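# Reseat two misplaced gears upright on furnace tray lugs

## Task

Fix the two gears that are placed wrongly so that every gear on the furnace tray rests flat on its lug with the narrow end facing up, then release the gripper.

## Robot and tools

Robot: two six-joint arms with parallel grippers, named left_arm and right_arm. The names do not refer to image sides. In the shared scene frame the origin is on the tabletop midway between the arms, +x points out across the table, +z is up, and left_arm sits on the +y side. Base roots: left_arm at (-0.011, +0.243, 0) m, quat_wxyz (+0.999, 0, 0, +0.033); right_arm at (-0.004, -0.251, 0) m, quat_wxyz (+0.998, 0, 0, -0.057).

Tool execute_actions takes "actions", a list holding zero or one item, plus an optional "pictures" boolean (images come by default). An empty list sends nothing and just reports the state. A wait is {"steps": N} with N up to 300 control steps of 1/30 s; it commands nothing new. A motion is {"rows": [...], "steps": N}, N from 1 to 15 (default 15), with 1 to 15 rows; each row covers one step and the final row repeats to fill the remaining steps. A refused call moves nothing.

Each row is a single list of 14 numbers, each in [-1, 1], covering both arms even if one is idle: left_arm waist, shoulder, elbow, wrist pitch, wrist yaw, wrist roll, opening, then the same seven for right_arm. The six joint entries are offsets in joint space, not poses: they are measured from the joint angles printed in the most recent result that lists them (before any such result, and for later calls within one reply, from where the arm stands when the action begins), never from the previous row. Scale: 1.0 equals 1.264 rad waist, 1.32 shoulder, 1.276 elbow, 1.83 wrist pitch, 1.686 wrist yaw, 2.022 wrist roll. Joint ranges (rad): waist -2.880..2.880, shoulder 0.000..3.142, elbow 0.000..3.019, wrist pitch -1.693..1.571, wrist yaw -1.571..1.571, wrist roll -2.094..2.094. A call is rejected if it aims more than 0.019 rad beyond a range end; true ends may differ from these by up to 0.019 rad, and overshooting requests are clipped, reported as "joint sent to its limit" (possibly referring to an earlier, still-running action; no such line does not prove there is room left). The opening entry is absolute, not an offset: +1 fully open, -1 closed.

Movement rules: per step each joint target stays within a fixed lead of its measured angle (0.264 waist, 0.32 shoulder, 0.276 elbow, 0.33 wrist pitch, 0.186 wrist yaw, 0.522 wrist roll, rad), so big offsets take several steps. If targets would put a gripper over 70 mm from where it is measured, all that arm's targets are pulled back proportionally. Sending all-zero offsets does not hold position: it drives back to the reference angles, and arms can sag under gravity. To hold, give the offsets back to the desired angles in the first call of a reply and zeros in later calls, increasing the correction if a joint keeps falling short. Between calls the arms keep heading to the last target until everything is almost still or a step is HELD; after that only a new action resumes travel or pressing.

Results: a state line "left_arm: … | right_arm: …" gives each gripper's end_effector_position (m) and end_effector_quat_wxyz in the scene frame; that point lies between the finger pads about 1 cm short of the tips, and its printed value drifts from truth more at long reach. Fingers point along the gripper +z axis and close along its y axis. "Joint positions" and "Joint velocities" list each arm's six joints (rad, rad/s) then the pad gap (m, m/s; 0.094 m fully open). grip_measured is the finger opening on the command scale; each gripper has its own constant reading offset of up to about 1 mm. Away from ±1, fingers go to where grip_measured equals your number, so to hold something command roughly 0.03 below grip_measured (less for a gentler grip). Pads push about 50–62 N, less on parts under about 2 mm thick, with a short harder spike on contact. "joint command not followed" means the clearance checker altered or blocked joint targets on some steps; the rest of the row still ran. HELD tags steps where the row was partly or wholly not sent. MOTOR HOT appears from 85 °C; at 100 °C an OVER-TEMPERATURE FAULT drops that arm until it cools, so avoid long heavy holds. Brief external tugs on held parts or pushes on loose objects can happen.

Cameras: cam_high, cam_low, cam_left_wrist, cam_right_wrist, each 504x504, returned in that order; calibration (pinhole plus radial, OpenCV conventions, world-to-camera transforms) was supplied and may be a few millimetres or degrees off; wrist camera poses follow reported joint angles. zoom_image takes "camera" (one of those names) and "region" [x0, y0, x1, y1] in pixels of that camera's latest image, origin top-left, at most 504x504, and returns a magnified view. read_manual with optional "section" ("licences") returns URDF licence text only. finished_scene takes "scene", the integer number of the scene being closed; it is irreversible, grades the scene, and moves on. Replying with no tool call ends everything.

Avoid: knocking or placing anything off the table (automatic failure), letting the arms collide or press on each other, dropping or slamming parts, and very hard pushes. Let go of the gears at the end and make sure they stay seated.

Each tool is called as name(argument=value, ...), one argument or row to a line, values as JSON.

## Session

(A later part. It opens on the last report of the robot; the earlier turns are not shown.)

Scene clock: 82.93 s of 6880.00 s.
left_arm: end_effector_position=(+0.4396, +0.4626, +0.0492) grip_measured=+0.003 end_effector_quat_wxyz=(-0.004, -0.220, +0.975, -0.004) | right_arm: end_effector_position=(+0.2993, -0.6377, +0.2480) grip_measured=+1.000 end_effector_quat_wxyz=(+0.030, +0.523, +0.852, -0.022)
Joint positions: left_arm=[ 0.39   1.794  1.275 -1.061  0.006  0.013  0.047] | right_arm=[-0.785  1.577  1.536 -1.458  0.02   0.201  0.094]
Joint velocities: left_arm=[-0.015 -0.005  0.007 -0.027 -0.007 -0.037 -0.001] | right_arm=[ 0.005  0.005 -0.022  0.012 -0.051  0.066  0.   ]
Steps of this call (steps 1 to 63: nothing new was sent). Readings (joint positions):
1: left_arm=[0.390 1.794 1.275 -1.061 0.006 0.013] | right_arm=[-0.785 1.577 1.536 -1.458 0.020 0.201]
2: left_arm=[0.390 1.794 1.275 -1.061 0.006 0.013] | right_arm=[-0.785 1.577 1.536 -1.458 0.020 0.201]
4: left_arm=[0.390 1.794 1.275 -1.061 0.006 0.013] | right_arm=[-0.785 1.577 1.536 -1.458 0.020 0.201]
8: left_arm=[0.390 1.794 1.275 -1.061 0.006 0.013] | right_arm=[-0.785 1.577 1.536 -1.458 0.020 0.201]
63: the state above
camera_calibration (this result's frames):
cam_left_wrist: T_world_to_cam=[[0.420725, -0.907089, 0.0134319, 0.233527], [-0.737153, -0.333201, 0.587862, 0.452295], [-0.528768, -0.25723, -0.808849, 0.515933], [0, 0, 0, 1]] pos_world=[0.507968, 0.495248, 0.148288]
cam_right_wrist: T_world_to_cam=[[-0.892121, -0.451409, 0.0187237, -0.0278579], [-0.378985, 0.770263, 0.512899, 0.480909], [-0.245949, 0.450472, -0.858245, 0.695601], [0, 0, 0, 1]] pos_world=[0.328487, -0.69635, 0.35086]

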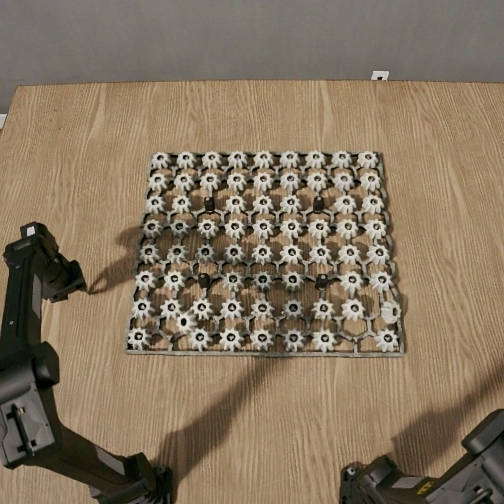

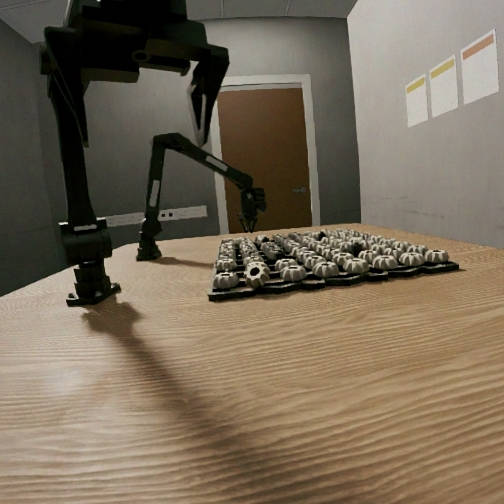

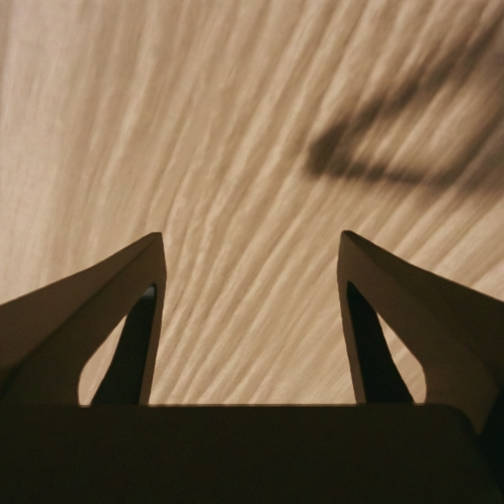

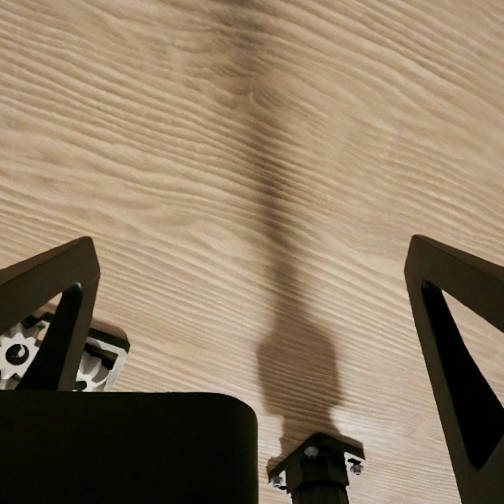

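zoom_image(
  camera="cam_high",
  region=[120,280,240,360],
)

Region (120, 280, 240, 360) of cam_high's 504x504 image, scaled by 4.200, with more detail than that image has.

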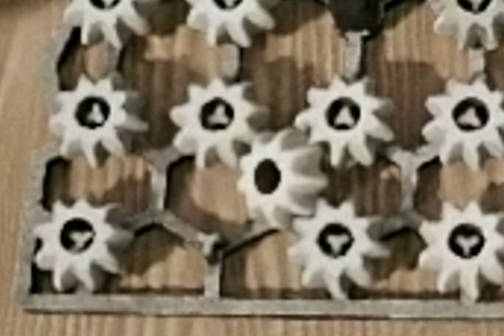

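execute_actions(
  actions=[
    {"rows":[[0,-0.1,0,-0.02,0,0,0.3,0,0,0,0,0,0,1],[0,-0.2,0,-0.049,0,0,0.5,0,0,0,0,0,0,1],[-0.1,-0.254,0,-0.049,0,0,0.6,0,0,0,0,0,0,1],[-0.2,-0.254,-0.04,-0.049,0,0,0.6,0,0,0,0,0,0,1],[-0.3,-0.254,-0.08,-0.049,0,0,0.6,0,0,0,0,0,0,1],[-0.4,-0.254,-0.12,-0.049,0,0,0.6,0,0,0,0,0,0,1],[-0.487,-0.254,-0.18,-0.049,0,0,0.6,0,0,0,0,0,0,1]],"steps":15},
  ],
  pictures=false,
)

execute_actions(
  actions=[
    {"steps":45},
  ],
)

Scene clock: 96.20 s of 6880.00 s.
left_arm: end_effector_position=(+0.4019, +0.2306, +0.1145) grip_measured=+0.597 end_effector_quat_wxyz=(+0.014, +0.020, +1.000, -0.002) | right_arm: end_effector_position=(+0.2993, -0.6377, +0.2480) grip_measured=+1.000 end_effector_quat_wxyz=(+0.030, +0.523, +0.852, -0.022)
Joint positions: left_arm=[-0.094  1.483  1.07  -1.129  0.003  0.013  0.075] | right_arm=[-0.785  1.577  1.536 -1.458  0.02   0.201  0.094]
Joint velocities: left_arm=[-1.792 -0.093 -0.208 -0.061  0.066  0.007 -0.   ] | right_arm=[ 0.005 -0.005 -0.002  0.002 -0.051 -0.066  0.   ]
Steps of this call (steps 1 to 90: nothing new was sent; then 9.77 s passed at rest; steps 91 to 105: all 15 steps of this action). Readings (joint positions):
91: left_arm=[0.390 1.788 1.274 -1.064 0.006 0.013] | right_arm=[-0.785 1.577 1.536 -1.458 0.020 0.201]
92: left_arm=[0.390 1.776 1.268 -1.073 0.006 0.013] | right_arm=[-0.785 1.577 1.536 -1.458 0.020 0.201]
94: left_arm=[0.379 1.731 1.253 -1.092 0.004 0.013] | right_arm=[-0.785 1.577 1.536 -1.458 0.020 0.201]
98: left_arm=[0.274 1.606 1.187 -1.102 0.003 0.013] | right_arm=[-0.785 1.577 1.536 -1.458 0.020 0.201]
105: the state above

Scene clock: 97.70 s of 6880.00 s.
left_arm: end_effector_position=(+0.3812, +0.1793, +0.1047) grip_measured=+0.597 end_effector_quat_wxyz=(-0.007, +0.084, +0.996, -0.003) | right_arm: end_effector_position=(+0.2993, -0.6377, +0.2480) grip_measured=+1.000 end_effector_quat_wxyz=(+0.030, +0.523, +0.852, -0.022)
Joint positions: left_arm=[-0.223  1.481  1.039 -1.143  0.008  0.013  0.075] | right_arm=[-0.785  1.577  1.536 -1.458  0.02   0.201  0.094]
Joint velocities: left_arm=[-0.005 -0.015  0.007  0.012  0.022  0.066  0.   ] | right_arm=[-0.005  0.005 -0.012 -0.002 -0.007 -0.022  0.   ]
Steps of this call (steps 1 to 30: the robot went on to your last target; steps 31 to 45: nothing new was sent). Readings (joint positions):
1: left_arm=[-0.152 1.481 1.062 -1.132 0.004 0.013] | right_arm=[-0.785 1.577 1.536 -1.458 0.020 0.201]
2: left_arm=[-0.204 1.481 1.056 -1.134 0.007 0.013] | right_arm=[-0.785 1.577 1.536 -1.458 0.020 0.201]
4: left_arm=[-0.267 1.481 1.046 -1.139 0.011 0.013] | right_arm=[-0.785 1.577 1.536 -1.458 0.020 0.201]
8: left_arm=[-0.257 1.481 1.039 -1.143 0.010 0.013] | right_arm=[-0.785 1.577 1.536 -1.458 0.020 0.201]
45: the state above
All arms were judged still, so your last target was given up. Only a new action makes them travel on or press farther. Fingers that are still opening or closing keep moving.
camera_calibration (this result's frames):
cam_left_wrist: T_world_to_cam=[[-0.177311, -0.984028, 0.015814, 0.241919], [-0.792039, 0.152217, 0.591189, 0.215816], [-0.584154, 0.092299, -0.806378, 0.415263], [0, 0, 0, 1]] pos_world=[0.456407, 0.166875, 0.203445]
cam_right_wrist: T_world_to_cam=[[-0.892121, -0.451409, 0.0187237, -0.0278579], [-0.378985, 0.770263, 0.512899, 0.480909], [-0.245949, 0.450472, -0.858245, 0.695601], [0, 0, 0, 1]] pos_world=[0.328487, -0.69635, 0.35086]

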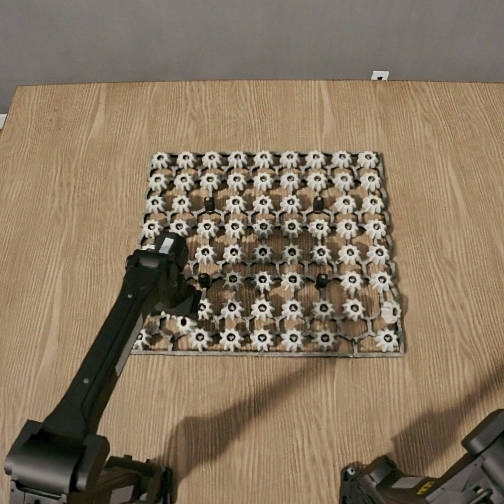

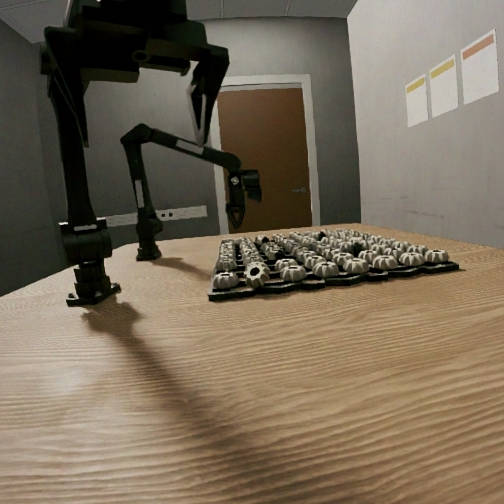

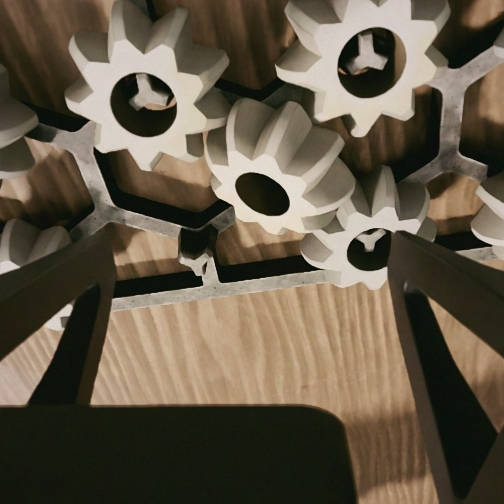

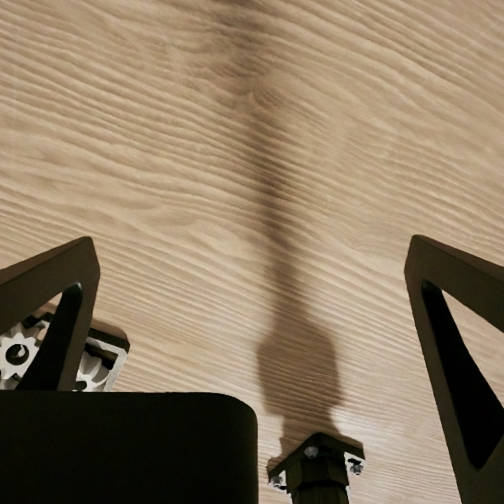

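execute_actions(
  actions=[
    {"rows":[[-0.02,0,-0.015,0.015,0,0,0.6,0,0,0,0,0,0,1],[-0.02,0.006,-0.03,0.03,0,0,0.6,0,0,0,0,0,0,1],[-0.02,0.012,-0.045,0.045,0,0,0.6,0,0,0,0,0,0,1],[-0.02,0.019,-0.061,0.058,0,0,0.6,0,0,0,0,0,0,1]],"steps":15},
  ],
)

Scene clock: 106.43 s of 6880.00 s.
left_arm: end_effector_position=(+0.3635, +0.1739, +0.0647) grip_measured=+0.597 end_effector_quat_wxyz=(-0.018, +0.095, +0.995, -0.002) | right_arm: end_effector_position=(+0.2993, -0.6377, +0.2480) grip_measured=+1.000 end_effector_quat_wxyz=(+0.030, +0.523, +0.852, -0.022)
Joint positions: left_arm=[-0.244  1.507  0.949 -1.048  0.008  0.013  0.075] | right_arm=[-0.785  1.577  1.536 -1.458  0.02   0.201  0.094]
Joint velocities: left_arm=[ 0.005 -0.005  0.017 -0.002 -0.022 -0.037 -0.001] | right_arm=[-0.005  0.015 -0.012 -0.007  0.037 -0.037  0.   ]
Steps of this call (steps 1 to 90: nothing new was sent; then 5.23 s passed at rest; steps 91 to 105: all 15 steps of this action). Readings (joint positions):
91: left_arm=[-0.224 1.481 1.036 -1.139 0.008 0.013] | right_arm=[-0.785 1.577 1.536 -1.458 0.020 0.201]
92: left_arm=[-0.226 1.481 1.030 -1.128 0.008 0.013] | right_arm=[-0.785 1.577 1.536 -1.458 0.020 0.201]
94: left_arm=[-0.234 1.481 1.003 -1.088 0.008 0.013] | right_arm=[-0.785 1.577 1.536 -1.458 0.020 0.201]
98: left_arm=[-0.244 1.497 0.954 -1.055 0.008 0.013] | right_arm=[-0.785 1.577 1.536 -1.458 0.020 0.201]
105: the state above
camera_calibration (this result's frames):
cam_left_wrist: T_world_to_cam=[[-0.197947, -0.980077, 0.016297, 0.240834], [-0.775767, 0.166801, 0.608575, 0.216718], [-0.599169, 0.107823, -0.793329, 0.375097], [0, 0, 0, 1]] pos_world=[0.440541, 0.159443, 0.161761]
cam_right_wrist: T_world_to_cam=[[-0.892121, -0.451409, 0.0187237, -0.0278579], [-0.378985, 0.770263, 0.512899, 0.480909], [-0.245949, 0.450472, -0.858245, 0.695601], [0, 0, 0, 1]] pos_world=[0.328487, -0.69635, 0.35086]

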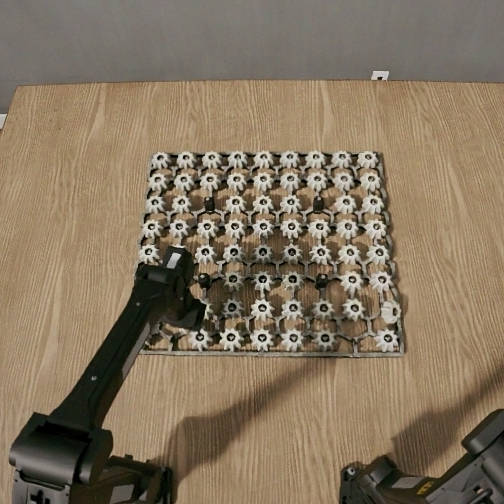

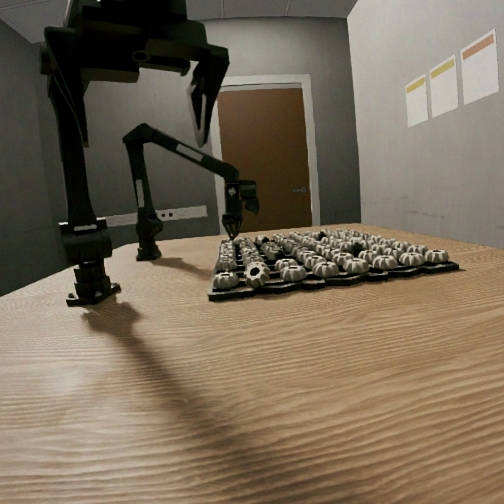

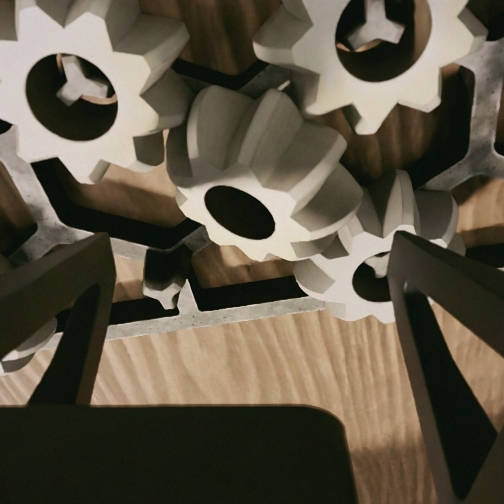

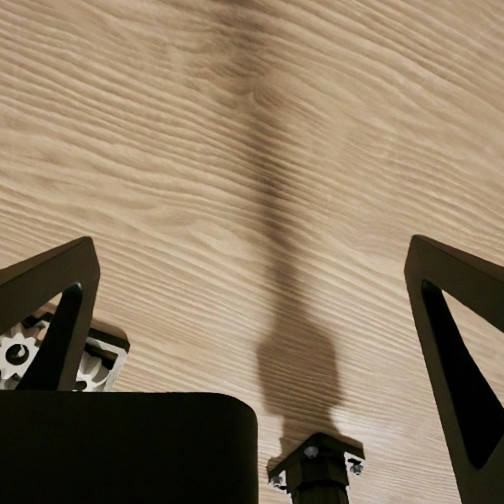

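execute_actions(
  actions=[
    {"rows":[[-0.012,0,0.015,0.02,0,0,0.65,0,0,0,0,0,0,1],[-0.012,0,0.015,0.044,0,0,0.65,0,0,0,0,0,0,1],[-0.012,0.01,0.015,0.044,0,0,0.65,0,0,0,0,0,0,1],[-0.012,0.02,0.015,0.044,0,0,0.65,0,0,0,0,0,0,1],[-0.012,0.028,0.015,0.044,0,0,0.65,0,0,0,0,0,0,1]],"steps":15},
  ],
)

Scene clock: 115.10 s of 6880.00 s.
left_arm: end_effector_position=(+0.3773, +0.1677, +0.0521) grip_measured=+0.647 end_effector_quat_wxyz=(-0.000, +0.099, +0.995, -0.004) | right_arm: end_effector_position=(+0.2993, -0.6377, +0.2480) grip_measured=+1.000 end_effector_quat_wxyz=(+0.030, +0.523, +0.852, -0.022)
Joint positions: left_arm=[-0.253  1.541  0.949 -0.978  0.008  0.013  0.077] | right_arm=[-0.785  1.577  1.536 -1.458  0.02   0.201  0.094]
Joint velocities: left_arm=[ 0.005 -0.005 -0.007 -0.002  0.037 -0.066 -0.   ] | right_arm=[-0.005 -0.015  0.002  0.007 -0.095 -0.022  0.   ]
Steps of this call (steps 1 to 15: the robot went on to your last target; steps 16 to 90: nothing new was sent; then 5.17 s passed at rest; steps 91 to 105: all 15 steps of this action). Readings (joint positions):
91: left_arm=[-0.245 1.507 0.949 -1.044 0.008 0.013] | right_arm=[-0.785 1.577 1.536 -1.458 0.020 0.201]
92: left_arm=[-0.246 1.507 0.949 -1.030 0.008 0.013] | right_arm=[-0.785 1.577 1.536 -1.458 0.020 0.201]
94: left_arm=[-0.249 1.509 0.949 -0.996 0.008 0.013] | right_arm=[-0.785 1.577 1.536 -1.458 0.020 0.201]
98: left_arm=[-0.253 1.528 0.949 -0.980 0.008 0.013] | right_arm=[-0.785 1.577 1.536 -1.458 0.020 0.201]
105: the state above
camera_calibration (this result's frames):
cam_left_wrist: T_world_to_cam=[[-0.207471, -0.978118, 0.0154964, 0.241049], [-0.795146, 0.177846, 0.579753, 0.243036], [-0.569823, 0.10796, -0.814645, 0.364008], [0, 0, 0, 1]] pos_world=[0.45068, 0.153253, 0.151901]
cam_right_wrist: T_world_to_cam=[[-0.892121, -0.451409, 0.0187237, -0.0278579], [-0.378985, 0.770263, 0.512899, 0.480909], [-0.245949, 0.450472, -0.858245, 0.695601], [0, 0, 0, 1]] pos_world=[0.328487, -0.69635, 0.35086]

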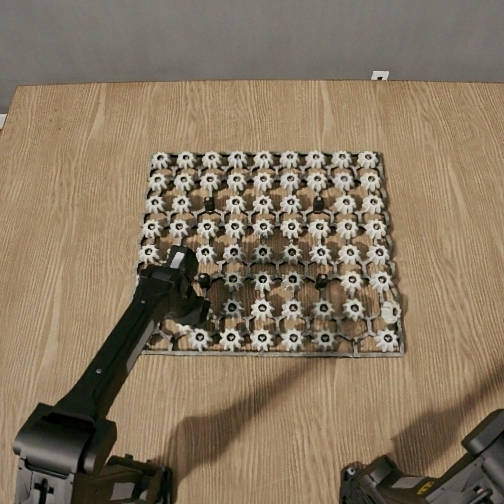

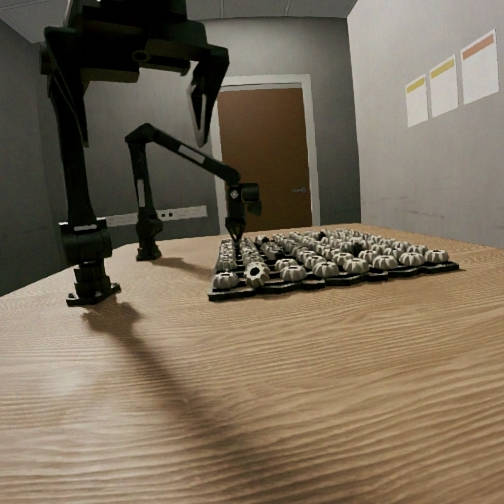

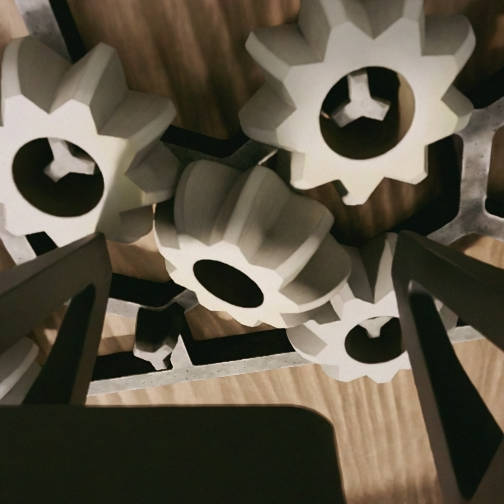

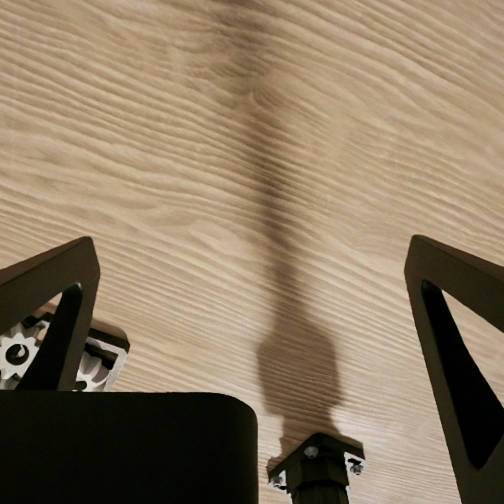

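execute_actions(
  actions=[
    {"rows":[[0,0,0.015,0,0,0,0.55,0,0,0,0,0,0,1],[0,0,0.015,0,0,0,0.45,0,0,0,0,0,0,1],[0,0,0.015,0,0,0,0.4,0,0,0,0,0,0,1],[0,0.008,0.015,0,0,0,0.4,0,0,0,0,0,0,1],[0,0.016,0.015,0,0,0,0.4,0,0,0,0,0,0,1],[0,0.022,0.015,0,0,0,0.4,0,0,0,0,0,0,1]],"steps":15},
  ],
)

Scene clock: 121.40 s of 6880.00 s.
left_arm: end_effector_position=(+0.3771, +0.1678, +0.0512) grip_measured=+0.403 end_effector_quat_wxyz=(-0.001, +0.099, +0.995, -0.004) | right_arm: end_effector_position=(+0.2993, -0.6377, +0.2480) grip_measured=+1.000 end_effector_quat_wxyz=(+0.030, +0.523, +0.852, -0.022)
Joint positions: left_arm=[-0.253  1.543  0.949 -0.978  0.008  0.013  0.066] | right_arm=[-0.785  1.577  1.536 -1.458  0.02   0.201  0.094]
Joint velocities: left_arm=[-0.005 -0.005 -0.012 -0.002  0.051  0.037 -0.   ] | right_arm=[-0.005 -0.015  0.017 -0.002  0.037 -0.066  0.   ]
Steps of this call (steps 1 to 15: the robot went on to your last target; steps 16 to 90: nothing new was sent; then 2.80 s passed at rest; steps 91 to 105: all 15 steps of this action). Readings (joint positions):
91: left_arm=[-0.253 1.541 0.949 -0.978 0.008 0.013] | right_arm=[-0.785 1.577 1.536 -1.458 0.020 0.201]
92: left_arm=[-0.253 1.541 0.949 -0.978 0.008 0.013] | right_arm=[-0.785 1.577 1.536 -1.458 0.020 0.201]
94: left_arm=[-0.253 1.541 0.949 -0.978 0.008 0.013] | right_arm=[-0.785 1.577 1.536 -1.458 0.020 0.201]
98: left_arm=[-0.253 1.543 0.949 -0.978 0.008 0.013] | right_arm=[-0.785 1.577 1.536 -1.458 0.020 0.201]
105: the state above
camera_calibration (this result's frames):
cam_left_wrist: T_world_to_cam=[[-0.207438, -0.978131, 0.0151668, 0.24113], [-0.793881, 0.177382, 0.581626, 0.242888], [-0.571596, 0.108611, -0.813315, 0.363698], [0, 0, 0, 1]] pos_world=[0.450732, 0.153272, 0.150874]
cam_right_wrist: T_world_to_cam=[[-0.892121, -0.451409, 0.0187237, -0.0278579], [-0.378985, 0.770263, 0.512899, 0.480909], [-0.245949, 0.450472, -0.858245, 0.695601], [0, 0, 0, 1]] pos_world=[0.328487, -0.69635, 0.35086]

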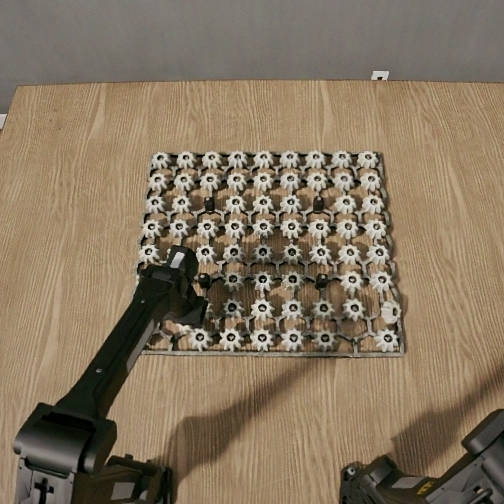

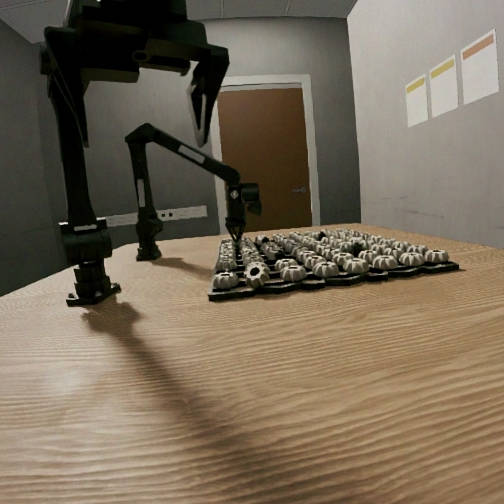

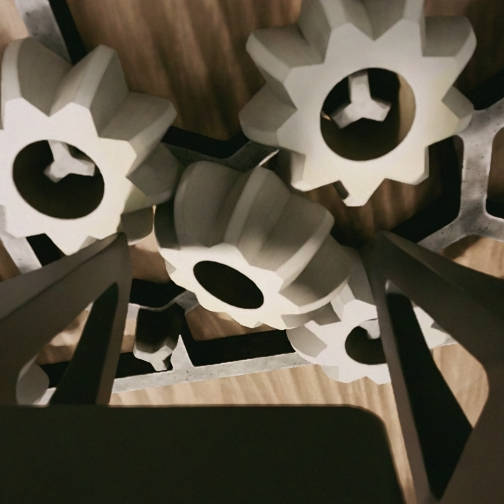

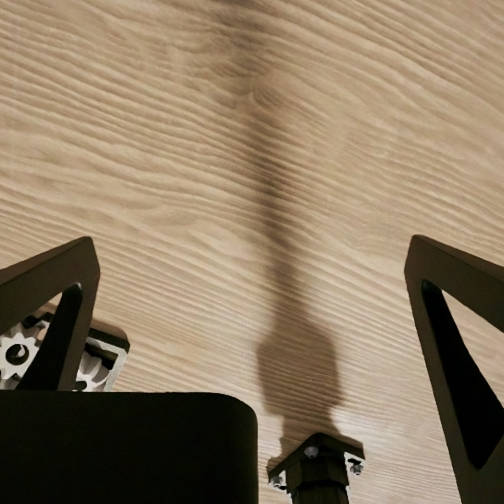

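Didn't descend (stiction or blocked). Push more.

execute_actions(
  actions=[
    {"rows":[[0,0.015,0.015,0,0,0,0.4,0,0,0,0,0,0,1],[0,0.025,0.015,0,0,0,0.4,0,0,0,0,0,0,1],[0,0.032,0.015,0,0,0,0.4,0,0,0,0,0,0,1]],"steps":15},
  ],
)

Scene clock: 124.30 s of 6880.00 s.
left_arm: end_effector_position=(+0.3767, +0.1679, +0.0508) grip_measured=+0.403 end_effector_quat_wxyz=(-0.002, +0.099, +0.995, -0.004) | right_arm: end_effector_position=(+0.2993, -0.6377, +0.2480) grip_measured=+1.000 end_effector_quat_wxyz=(+0.030, +0.523, +0.852, -0.022)
Joint positions: left_arm=[-0.253  1.544  0.949 -0.98   0.008  0.013  0.066] | right_arm=[-0.785  1.577  1.536 -1.458  0.02   0.201  0.094]
Joint velocities: left_arm=[ 0.005 -0.005 -0.007 -0.002  0.022 -0.007 -0.001] | right_arm=[ 0.005 -0.005 -0.007 -0.002 -0.007 -0.007  0.   ]
Steps of this call (steps 1 to 15: the robot went on to your last target; steps 16 to 72: nothing new was sent; steps 73 to 87: all 15 steps of this action). Readings (joint positions):
73: left_arm=[-0.253 1.543 0.949 -0.978 0.008 0.013] | right_arm=[-0.785 1.577 1.536 -1.458 0.020 0.201]
74: left_arm=[-0.253 1.543 0.949 -0.978 0.008 0.013] | right_arm=[-0.785 1.577 1.536 -1.458 0.020 0.201]
76: left_arm=[-0.253 1.544 0.949 -0.979 0.008 0.013] | right_arm=[-0.785 1.577 1.536 -1.458 0.020 0.201]
80: left_arm=[-0.253 1.544 0.949 -0.980 0.008 0.013] | right_arm=[-0.785 1.577 1.536 -1.458 0.020 0.201]
87: the state above
camera_calibration (this result's frames):
cam_left_wrist: T_world_to_cam=[[-0.207404, -0.978137, 0.0152184, 0.241114], [-0.792571, 0.177135, 0.583485, 0.242286], [-0.573424, 0.108956, -0.811981, 0.363698], [0, 0, 0, 1]] pos_world=[0.45059, 0.153298, 0.150276]
cam_right_wrist: T_world_to_cam=[[-0.892121, -0.451409, 0.0187237, -0.0278579], [-0.378985, 0.770263, 0.512899, 0.480909], [-0.245949, 0.450472, -0.858245, 0.695601], [0, 0, 0, 1]] pos_world=[0.328487, -0.69635, 0.35086]

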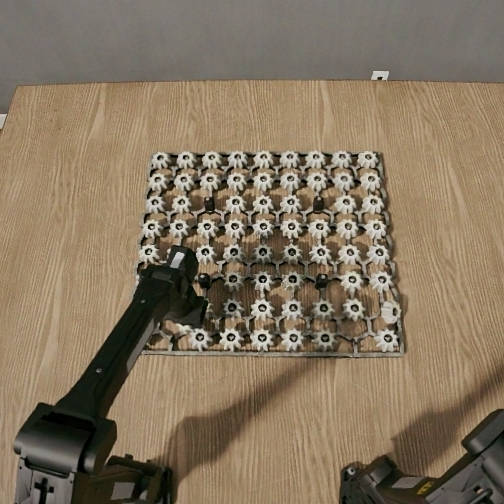

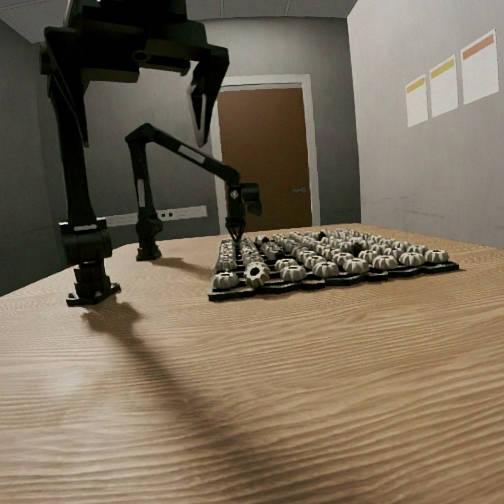

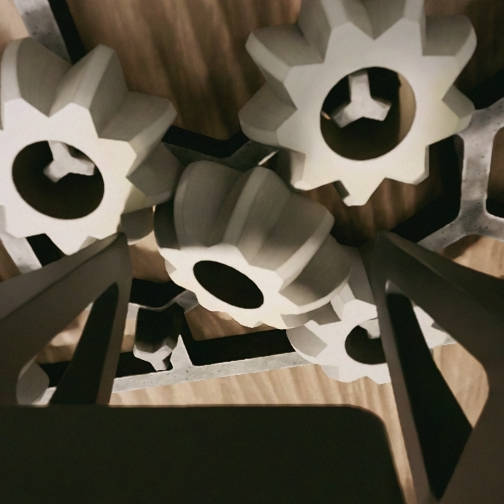

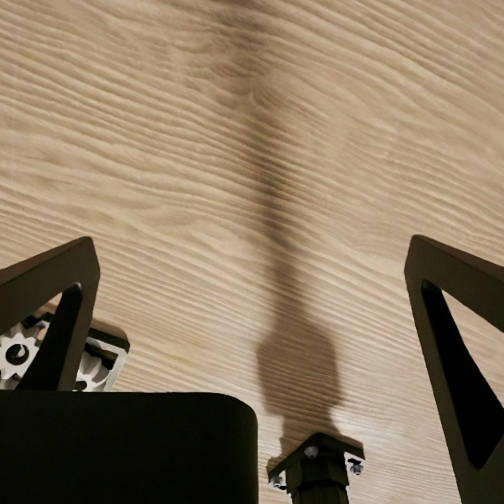

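execute_actions(
  actions=[
    {"rows":[[0,-0.005,0.015,0,0,0,0.36,0,0,0,0,0,0,1],[0,-0.005,0.015,0,0,0,0.32,0,0,0,0,0,0,1],[0,-0.005,0.015,0,0,0,0.28,0,0,0,0,0,0,1],[0,-0.005,0.015,0,0,0,0.24,0,0,0,0,0,0,1],[0,0,0.015,0,0,0,0.2,0,0,0,0,0,0,1],[0,0.005,0.015,0,0,0,0.17,0,0,0,0,0,0,1],[0,0.01,0.015,0,0,0,0.14,0,0,0,0,0,0,1],[0,0.01,0.015,0,0,0,0.11,0,0,0,0,0,0,1],[0,0.01,0.015,0,0,0,0.08,0,0,0,0,0,0,1]],"steps":15},
  ],
)

Scene clock: 130.60 s of 6880.00 s.
left_arm: end_effector_position=(+0.3765, +0.1680, +0.0495) grip_measured=+0.083 end_effector_quat_wxyz=(-0.004, +0.099, +0.995, -0.003) | right_arm: end_effector_position=(+0.2993, -0.6377, +0.2480) grip_measured=+1.000 end_effector_quat_wxyz=(+0.030, +0.523, +0.852, -0.022)
Joint positions: left_arm=[-0.253  1.548  0.949 -0.98   0.007  0.013  0.051] | right_arm=[-0.785  1.577  1.536 -1.458  0.02   0.201  0.094]
Joint velocities: left_arm=[-0.005 -0.005 -0.017 -0.002 -0.022  0.007  0.   ] | right_arm=[ 0.005  0.005 -0.012 -0.002  0.037 -0.051  0.   ]
Steps of this call (steps 1 to 15: the robot went on to your last target; steps 16 to 90: nothing new was sent; then 2.80 s passed at rest; steps 91 to 105: all 15 steps of this action). Readings (joint positions):
91: left_arm=[-0.253 1.543 0.949 -0.980 0.006 0.013] | right_arm=[-0.785 1.577 1.536 -1.458 0.020 0.201]
92: left_arm=[-0.253 1.543 0.949 -0.980 0.006 0.013] | right_arm=[-0.785 1.577 1.536 -1.458 0.020 0.201]
94: left_arm=[-0.253 1.543 0.949 -0.980 0.006 0.013] | right_arm=[-0.785 1.577 1.536 -1.458 0.020 0.201]
98: left_arm=[-0.253 1.544 0.949 -0.980 0.007 0.013] | right_arm=[-0.785 1.577 1.536 -1.458 0.020 0.201]
105: the state above
camera_calibration (this result's frames):
cam_left_wrist: T_world_to_cam=[[-0.207357, -0.978152, 0.0149144, 0.241193], [-0.790638, 0.176545, 0.586279, 0.24204], [-0.576103, 0.109777, -0.809972, 0.363268], [0, 0, 0, 1]] pos_world=[0.450659, 0.153313, 0.148737]
cam_right_wrist: T_world_to_cam=[[-0.892121, -0.451409, 0.0187237, -0.0278579], [-0.378985, 0.770263, 0.512899, 0.480909], [-0.245949, 0.450472, -0.858245, 0.695601], [0, 0, 0, 1]] pos_world=[0.328487, -0.69635, 0.35086]

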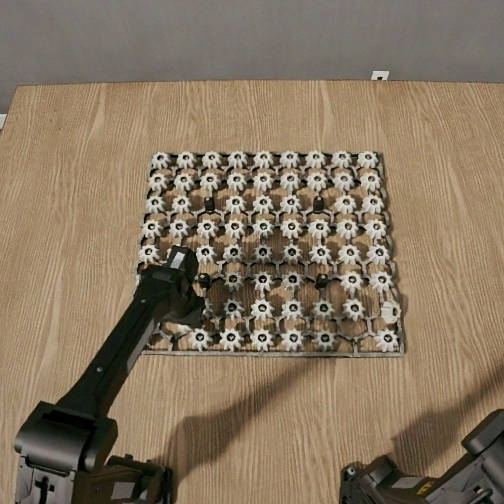

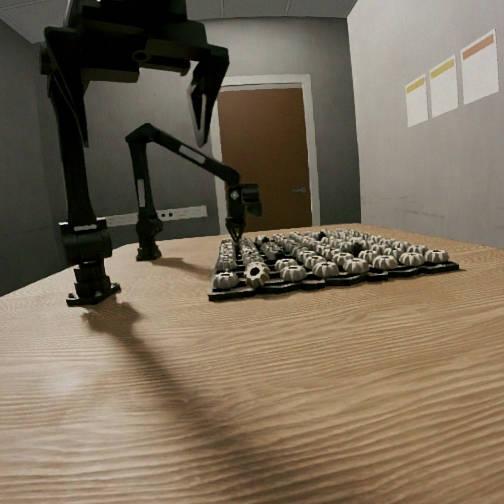

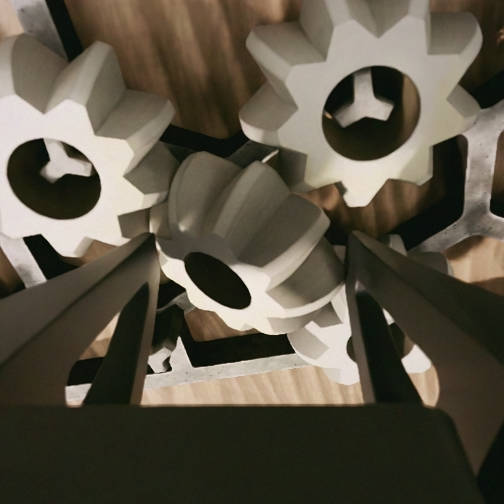

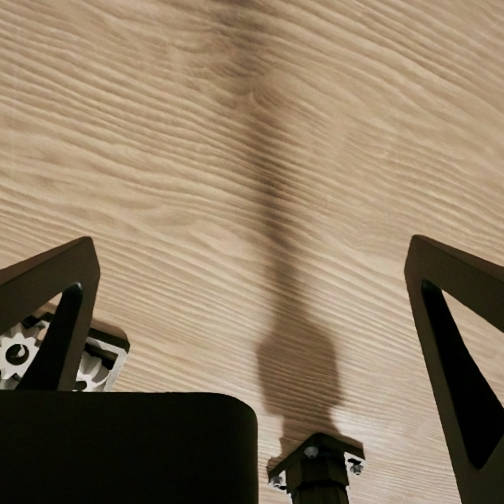

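execute_actions(
  actions=[
    {"rows":[[0,0,0.015,0,0,0,0.05,0,0,0,0,0,0,1],[0,0,0.015,0,0,0,0.02,0,0,0,0,0,0,1],[0,0,0.015,0,0,0,-0.01,0,0,0,0,0,0,1],[0,0,0.015,0,0,0,-0.04,0,0,0,0,0,0,1]],"steps":12},
  ],
)

Scene clock: 135.90 s of 6880.00 s.
left_arm: end_effector_position=(+0.3764, +0.1674, +0.0495) grip_measured=-0.037 end_effector_quat_wxyz=(-0.004, +0.099, +0.995, -0.005) | right_arm: end_effector_position=(+0.2993, -0.6377, +0.2480) grip_measured=+1.000 end_effector_quat_wxyz=(+0.030, +0.523, +0.852, -0.022)
Joint positions: left_arm=[-0.253  1.548  0.949 -0.98   0.011  0.013  0.045] | right_arm=[-0.785  1.577  1.536 -1.458  0.02   0.201  0.094]
Joint velocities: left_arm=[-0.024 -0.015 -0.017 -0.002  0.007 -0.051  0.   ] | right_arm=[-0.005 -0.005 -0.002 -0.002  0.007 -0.066  0.   ]
Steps of this call (steps 1 to 15: the robot went on to your last target; steps 16 to 90: nothing new was sent; then 1.90 s passed at rest; steps 91 to 102: all 12 steps of this action). Readings (joint positions):
91: left_arm=[-0.253 1.548 0.949 -0.980 0.008 0.013] | right_arm=[-0.785 1.577 1.536 -1.458 0.020 0.201]
92: left_arm=[-0.253 1.548 0.949 -0.980 0.010 0.013] | right_arm=[-0.785 1.577 1.536 -1.458 0.020 0.201]
94: left_arm=[-0.253 1.548 0.949 -0.980 0.011 0.013] | right_arm=[-0.785 1.577 1.536 -1.458 0.020 0.201]
98: left_arm=[-0.253 1.548 0.949 -0.980 0.011 0.013] | right_arm=[-0.785 1.577 1.536 -1.458 0.020 0.201]
102: the state above
camera_calibration (this result's frames):
cam_left_wrist: T_world_to_cam=[[-0.207316, -0.978095, 0.0187275, 0.240323], [-0.790229, 0.17872, 0.586172, 0.241542], [-0.576678, 0.106724, -0.80997, 0.364001], [0, 0, 0, 1]] pos_world=[0.450608, 0.153043, 0.148744]
cam_right_wrist: T_world_to_cam=[[-0.892121, -0.451409, 0.0187237, -0.0278579], [-0.378985, 0.770263, 0.512899, 0.480909], [-0.245949, 0.450472, -0.858245, 0.695601], [0, 0, 0, 1]] pos_world=[0.328487, -0.69635, 0.35086]

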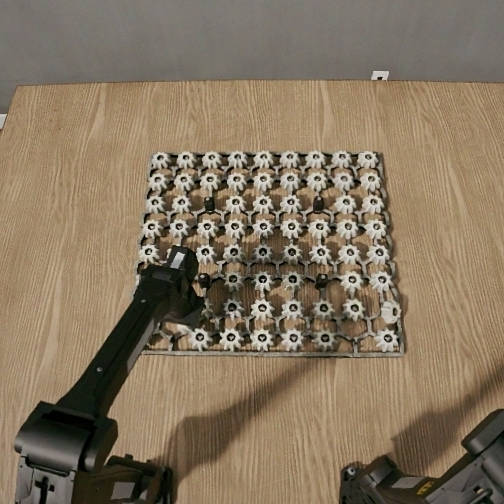

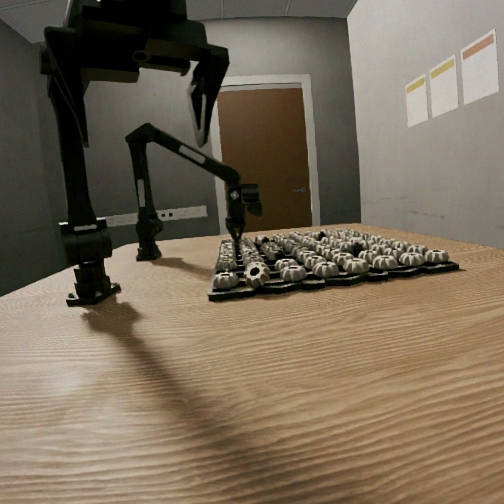

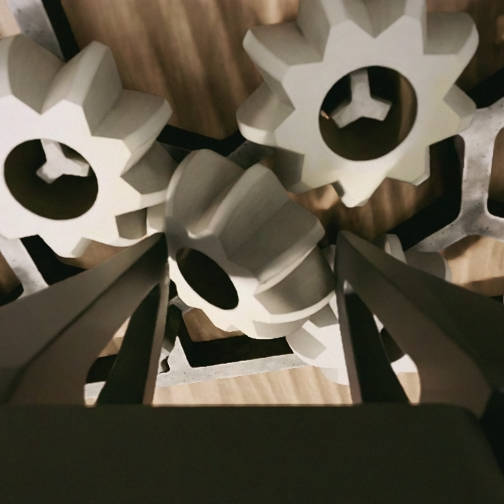

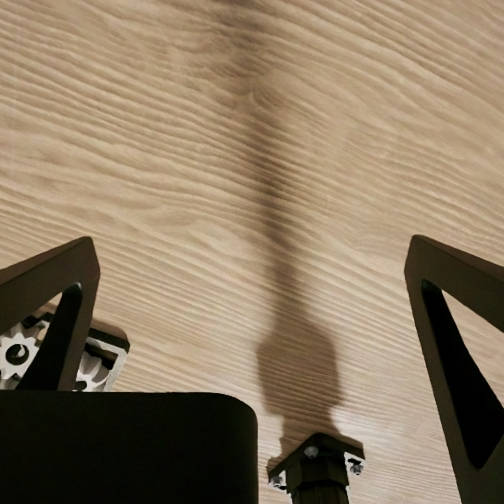

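execute_actions(
  actions=[
    {"rows":[[0,0.01,0.015,0,0,0,-0.08,0,0,0,0,0,0,1],[0,0.01,0.015,0,0,0,-0.12,0,0,0,0,0,0,1],[0,0.01,0.015,0,0,0,-0.16,0,0,0,0,0,0,1],[0,0.01,0.015,0,0,0,-0.2,0,0,0,0,0,0,1],[0,0.01,0.015,0,0,0,-0.24,0,0,0,0,0,0,1]],"steps":12},
  ],
)

Scene clock: 140.87 s of 6880.00 s.
left_arm: end_effector_position=(+0.3760, +0.1682, +0.0497) grip_measured=-0.232 end_effector_quat_wxyz=(-0.005, +0.099, +0.995, -0.003) | right_arm: end_effector_position=(+0.2993, -0.6377, +0.2480) grip_measured=+1.000 end_effector_quat_wxyz=(+0.030, +0.523, +0.852, -0.022)
Joint positions: left_arm=[-0.253  1.547  0.949 -0.982  0.006  0.013  0.036] | right_arm=[-0.785  1.577  1.536 -1.458  0.02   0.201  0.094]
Joint velocities: left_arm=[-0.015 -0.005 -0.012  0.012 -0.007  0.037  0.001] | right_arm=[-0.015 -0.005 -0.012 -0.007 -0.007 -0.037  0.   ]
Steps of this call (steps 1 to 15: the robot went on to your last target; steps 16 to 90: nothing new was sent; then 1.57 s passed at rest; steps 91 to 102: all 12 steps of this action). Readings (joint positions):
91: left_arm=[-0.253 1.548 0.949 -0.980 0.011 0.013] | right_arm=[-0.785 1.577 1.536 -1.458 0.020 0.201]
92: left_arm=[-0.253 1.548 0.949 -0.980 0.011 0.013] | right_arm=[-0.785 1.577 1.536 -1.458 0.020 0.201]
94: left_arm=[-0.253 1.548 0.949 -0.981 0.009 0.013] | right_arm=[-0.785 1.577 1.536 -1.458 0.020 0.201]
98: left_arm=[-0.253 1.547 0.949 -0.982 0.006 0.013] | right_arm=[-0.785 1.577 1.536 -1.458 0.020 0.201]
102: the state above
camera_calibration (this result's frames):
cam_left_wrist: T_world_to_cam=[[-0.207338, -0.978166, 0.0141946, 0.241341], [-0.78962, 0.175903, 0.587842, 0.241168], [-0.577505, 0.110674, -0.808851, 0.363395], [0, 0, 0, 1]] pos_world=[0.450332, 0.153431, 0.148738]
cam_right_wrist: T_world_to_cam=[[-0.892121, -0.451409, 0.0187237, -0.0278579], [-0.378985, 0.770263, 0.512899, 0.480909], [-0.245949, 0.450472, -0.858245, 0.695601], [0, 0, 0, 1]] pos_world=[0.328487, -0.69635, 0.35086]

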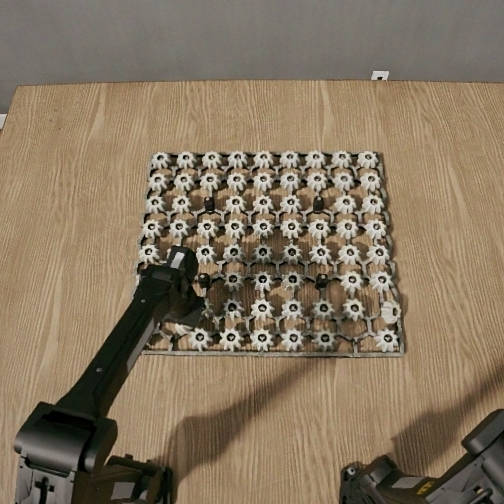

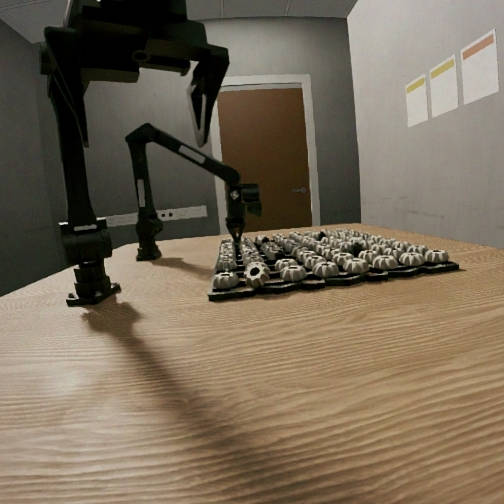

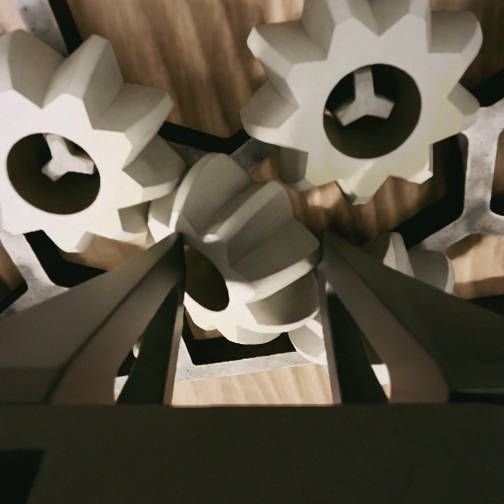

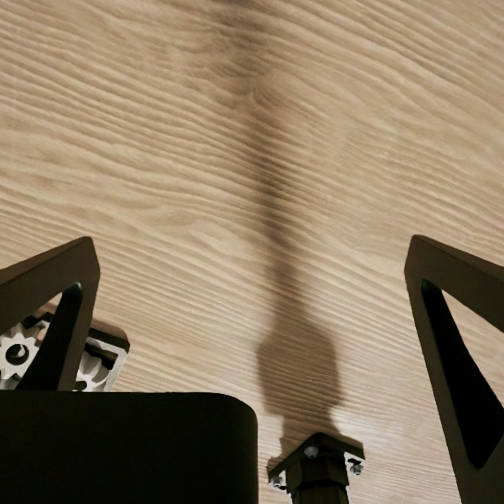

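execute_actions(
  actions=[
    {"rows":[[0,-0.05,0.03,0,0,0,0.4,0,0,0,0,0,0,1]],"steps":15},
  ],
)

Scene clock: 161.53 s of 6880.00 s.
left_arm: end_effector_position=(+0.3800, +0.1676, +0.0708) grip_measured=+0.397 end_effector_quat_wxyz=(+0.023, +0.099, +0.995, -0.005) | right_arm: end_effector_position=(+0.2993, -0.6377, +0.2480) grip_measured=+1.000 end_effector_quat_wxyz=(+0.030, +0.523, +0.852, -0.022)
Joint positions: left_arm=[-0.253  1.491  0.949 -0.982  0.006  0.013  0.066] | right_arm=[-0.785  1.577  1.536 -1.458  0.02   0.201  0.094]
Joint velocities: left_arm=[ 0.015 -0.005 -0.017 -0.017  0.037 -0.007 -0.001] | right_arm=[ 0.005  0.005 -0.002 -0.002  0.051  0.022  0.   ]
Steps of this call (steps 1 to 15: the robot went on to your last target; steps 16 to 90: nothing new was sent; then 17.17 s passed at rest; steps 91 to 105: all 15 steps of this action). Readings (joint positions):
91: left_arm=[-0.253 1.543 0.949 -0.982 0.006 0.013] | right_arm=[-0.785 1.577 1.536 -1.458 0.020 0.201]
92: left_arm=[-0.253 1.537 0.949 -0.982 0.006 0.013] | right_arm=[-0.785 1.577 1.536 -1.458 0.020 0.201]
94: left_arm=[-0.253 1.520 0.949 -0.982 0.006 0.013] | right_arm=[-0.785 1.577 1.536 -1.458 0.020 0.201]
98: left_arm=[-0.253 1.493 0.949 -0.982 0.006 0.013] | right_arm=[-0.785 1.577 1.536 -1.458 0.020 0.201]
105: the state above
camera_calibration (this result's frames):
cam_left_wrist: T_world_to_cam=[[-0.208068, -0.978034, 0.0125319, 0.24157], [-0.820789, 0.181556, 0.541612, 0.246179], [-0.53199, 0.102406, -0.840535, 0.369168], [0, 0, 0, 1]] pos_world=[0.448718, 0.153763, 0.173938]
cam_right_wrist: T_world_to_cam=[[-0.892121, -0.451409, 0.0187237, -0.0278579], [-0.378985, 0.770263, 0.512899, 0.480909], [-0.245949, 0.450472, -0.858245, 0.695601], [0, 0, 0, 1]] pos_world=[0.328487, -0.69635, 0.35086]

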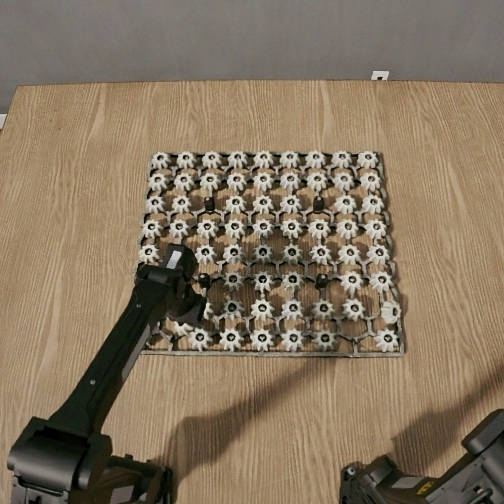

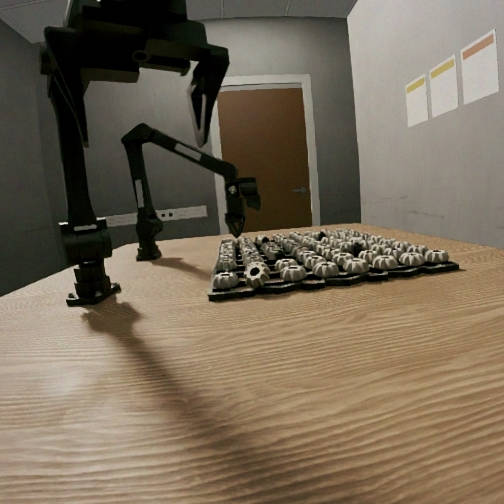

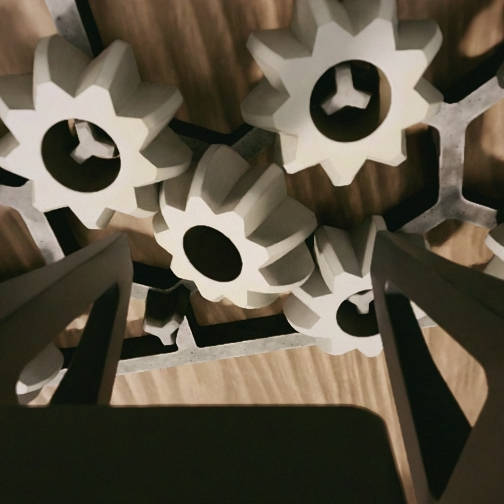

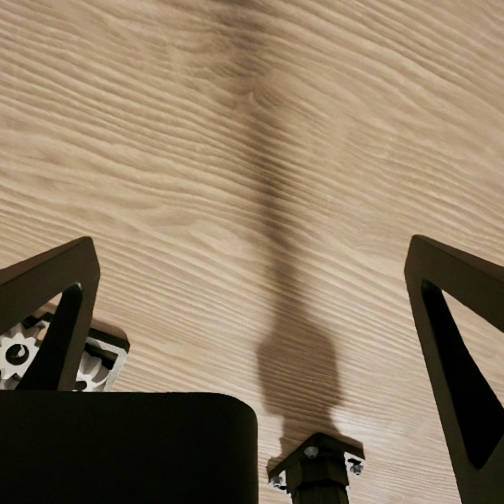

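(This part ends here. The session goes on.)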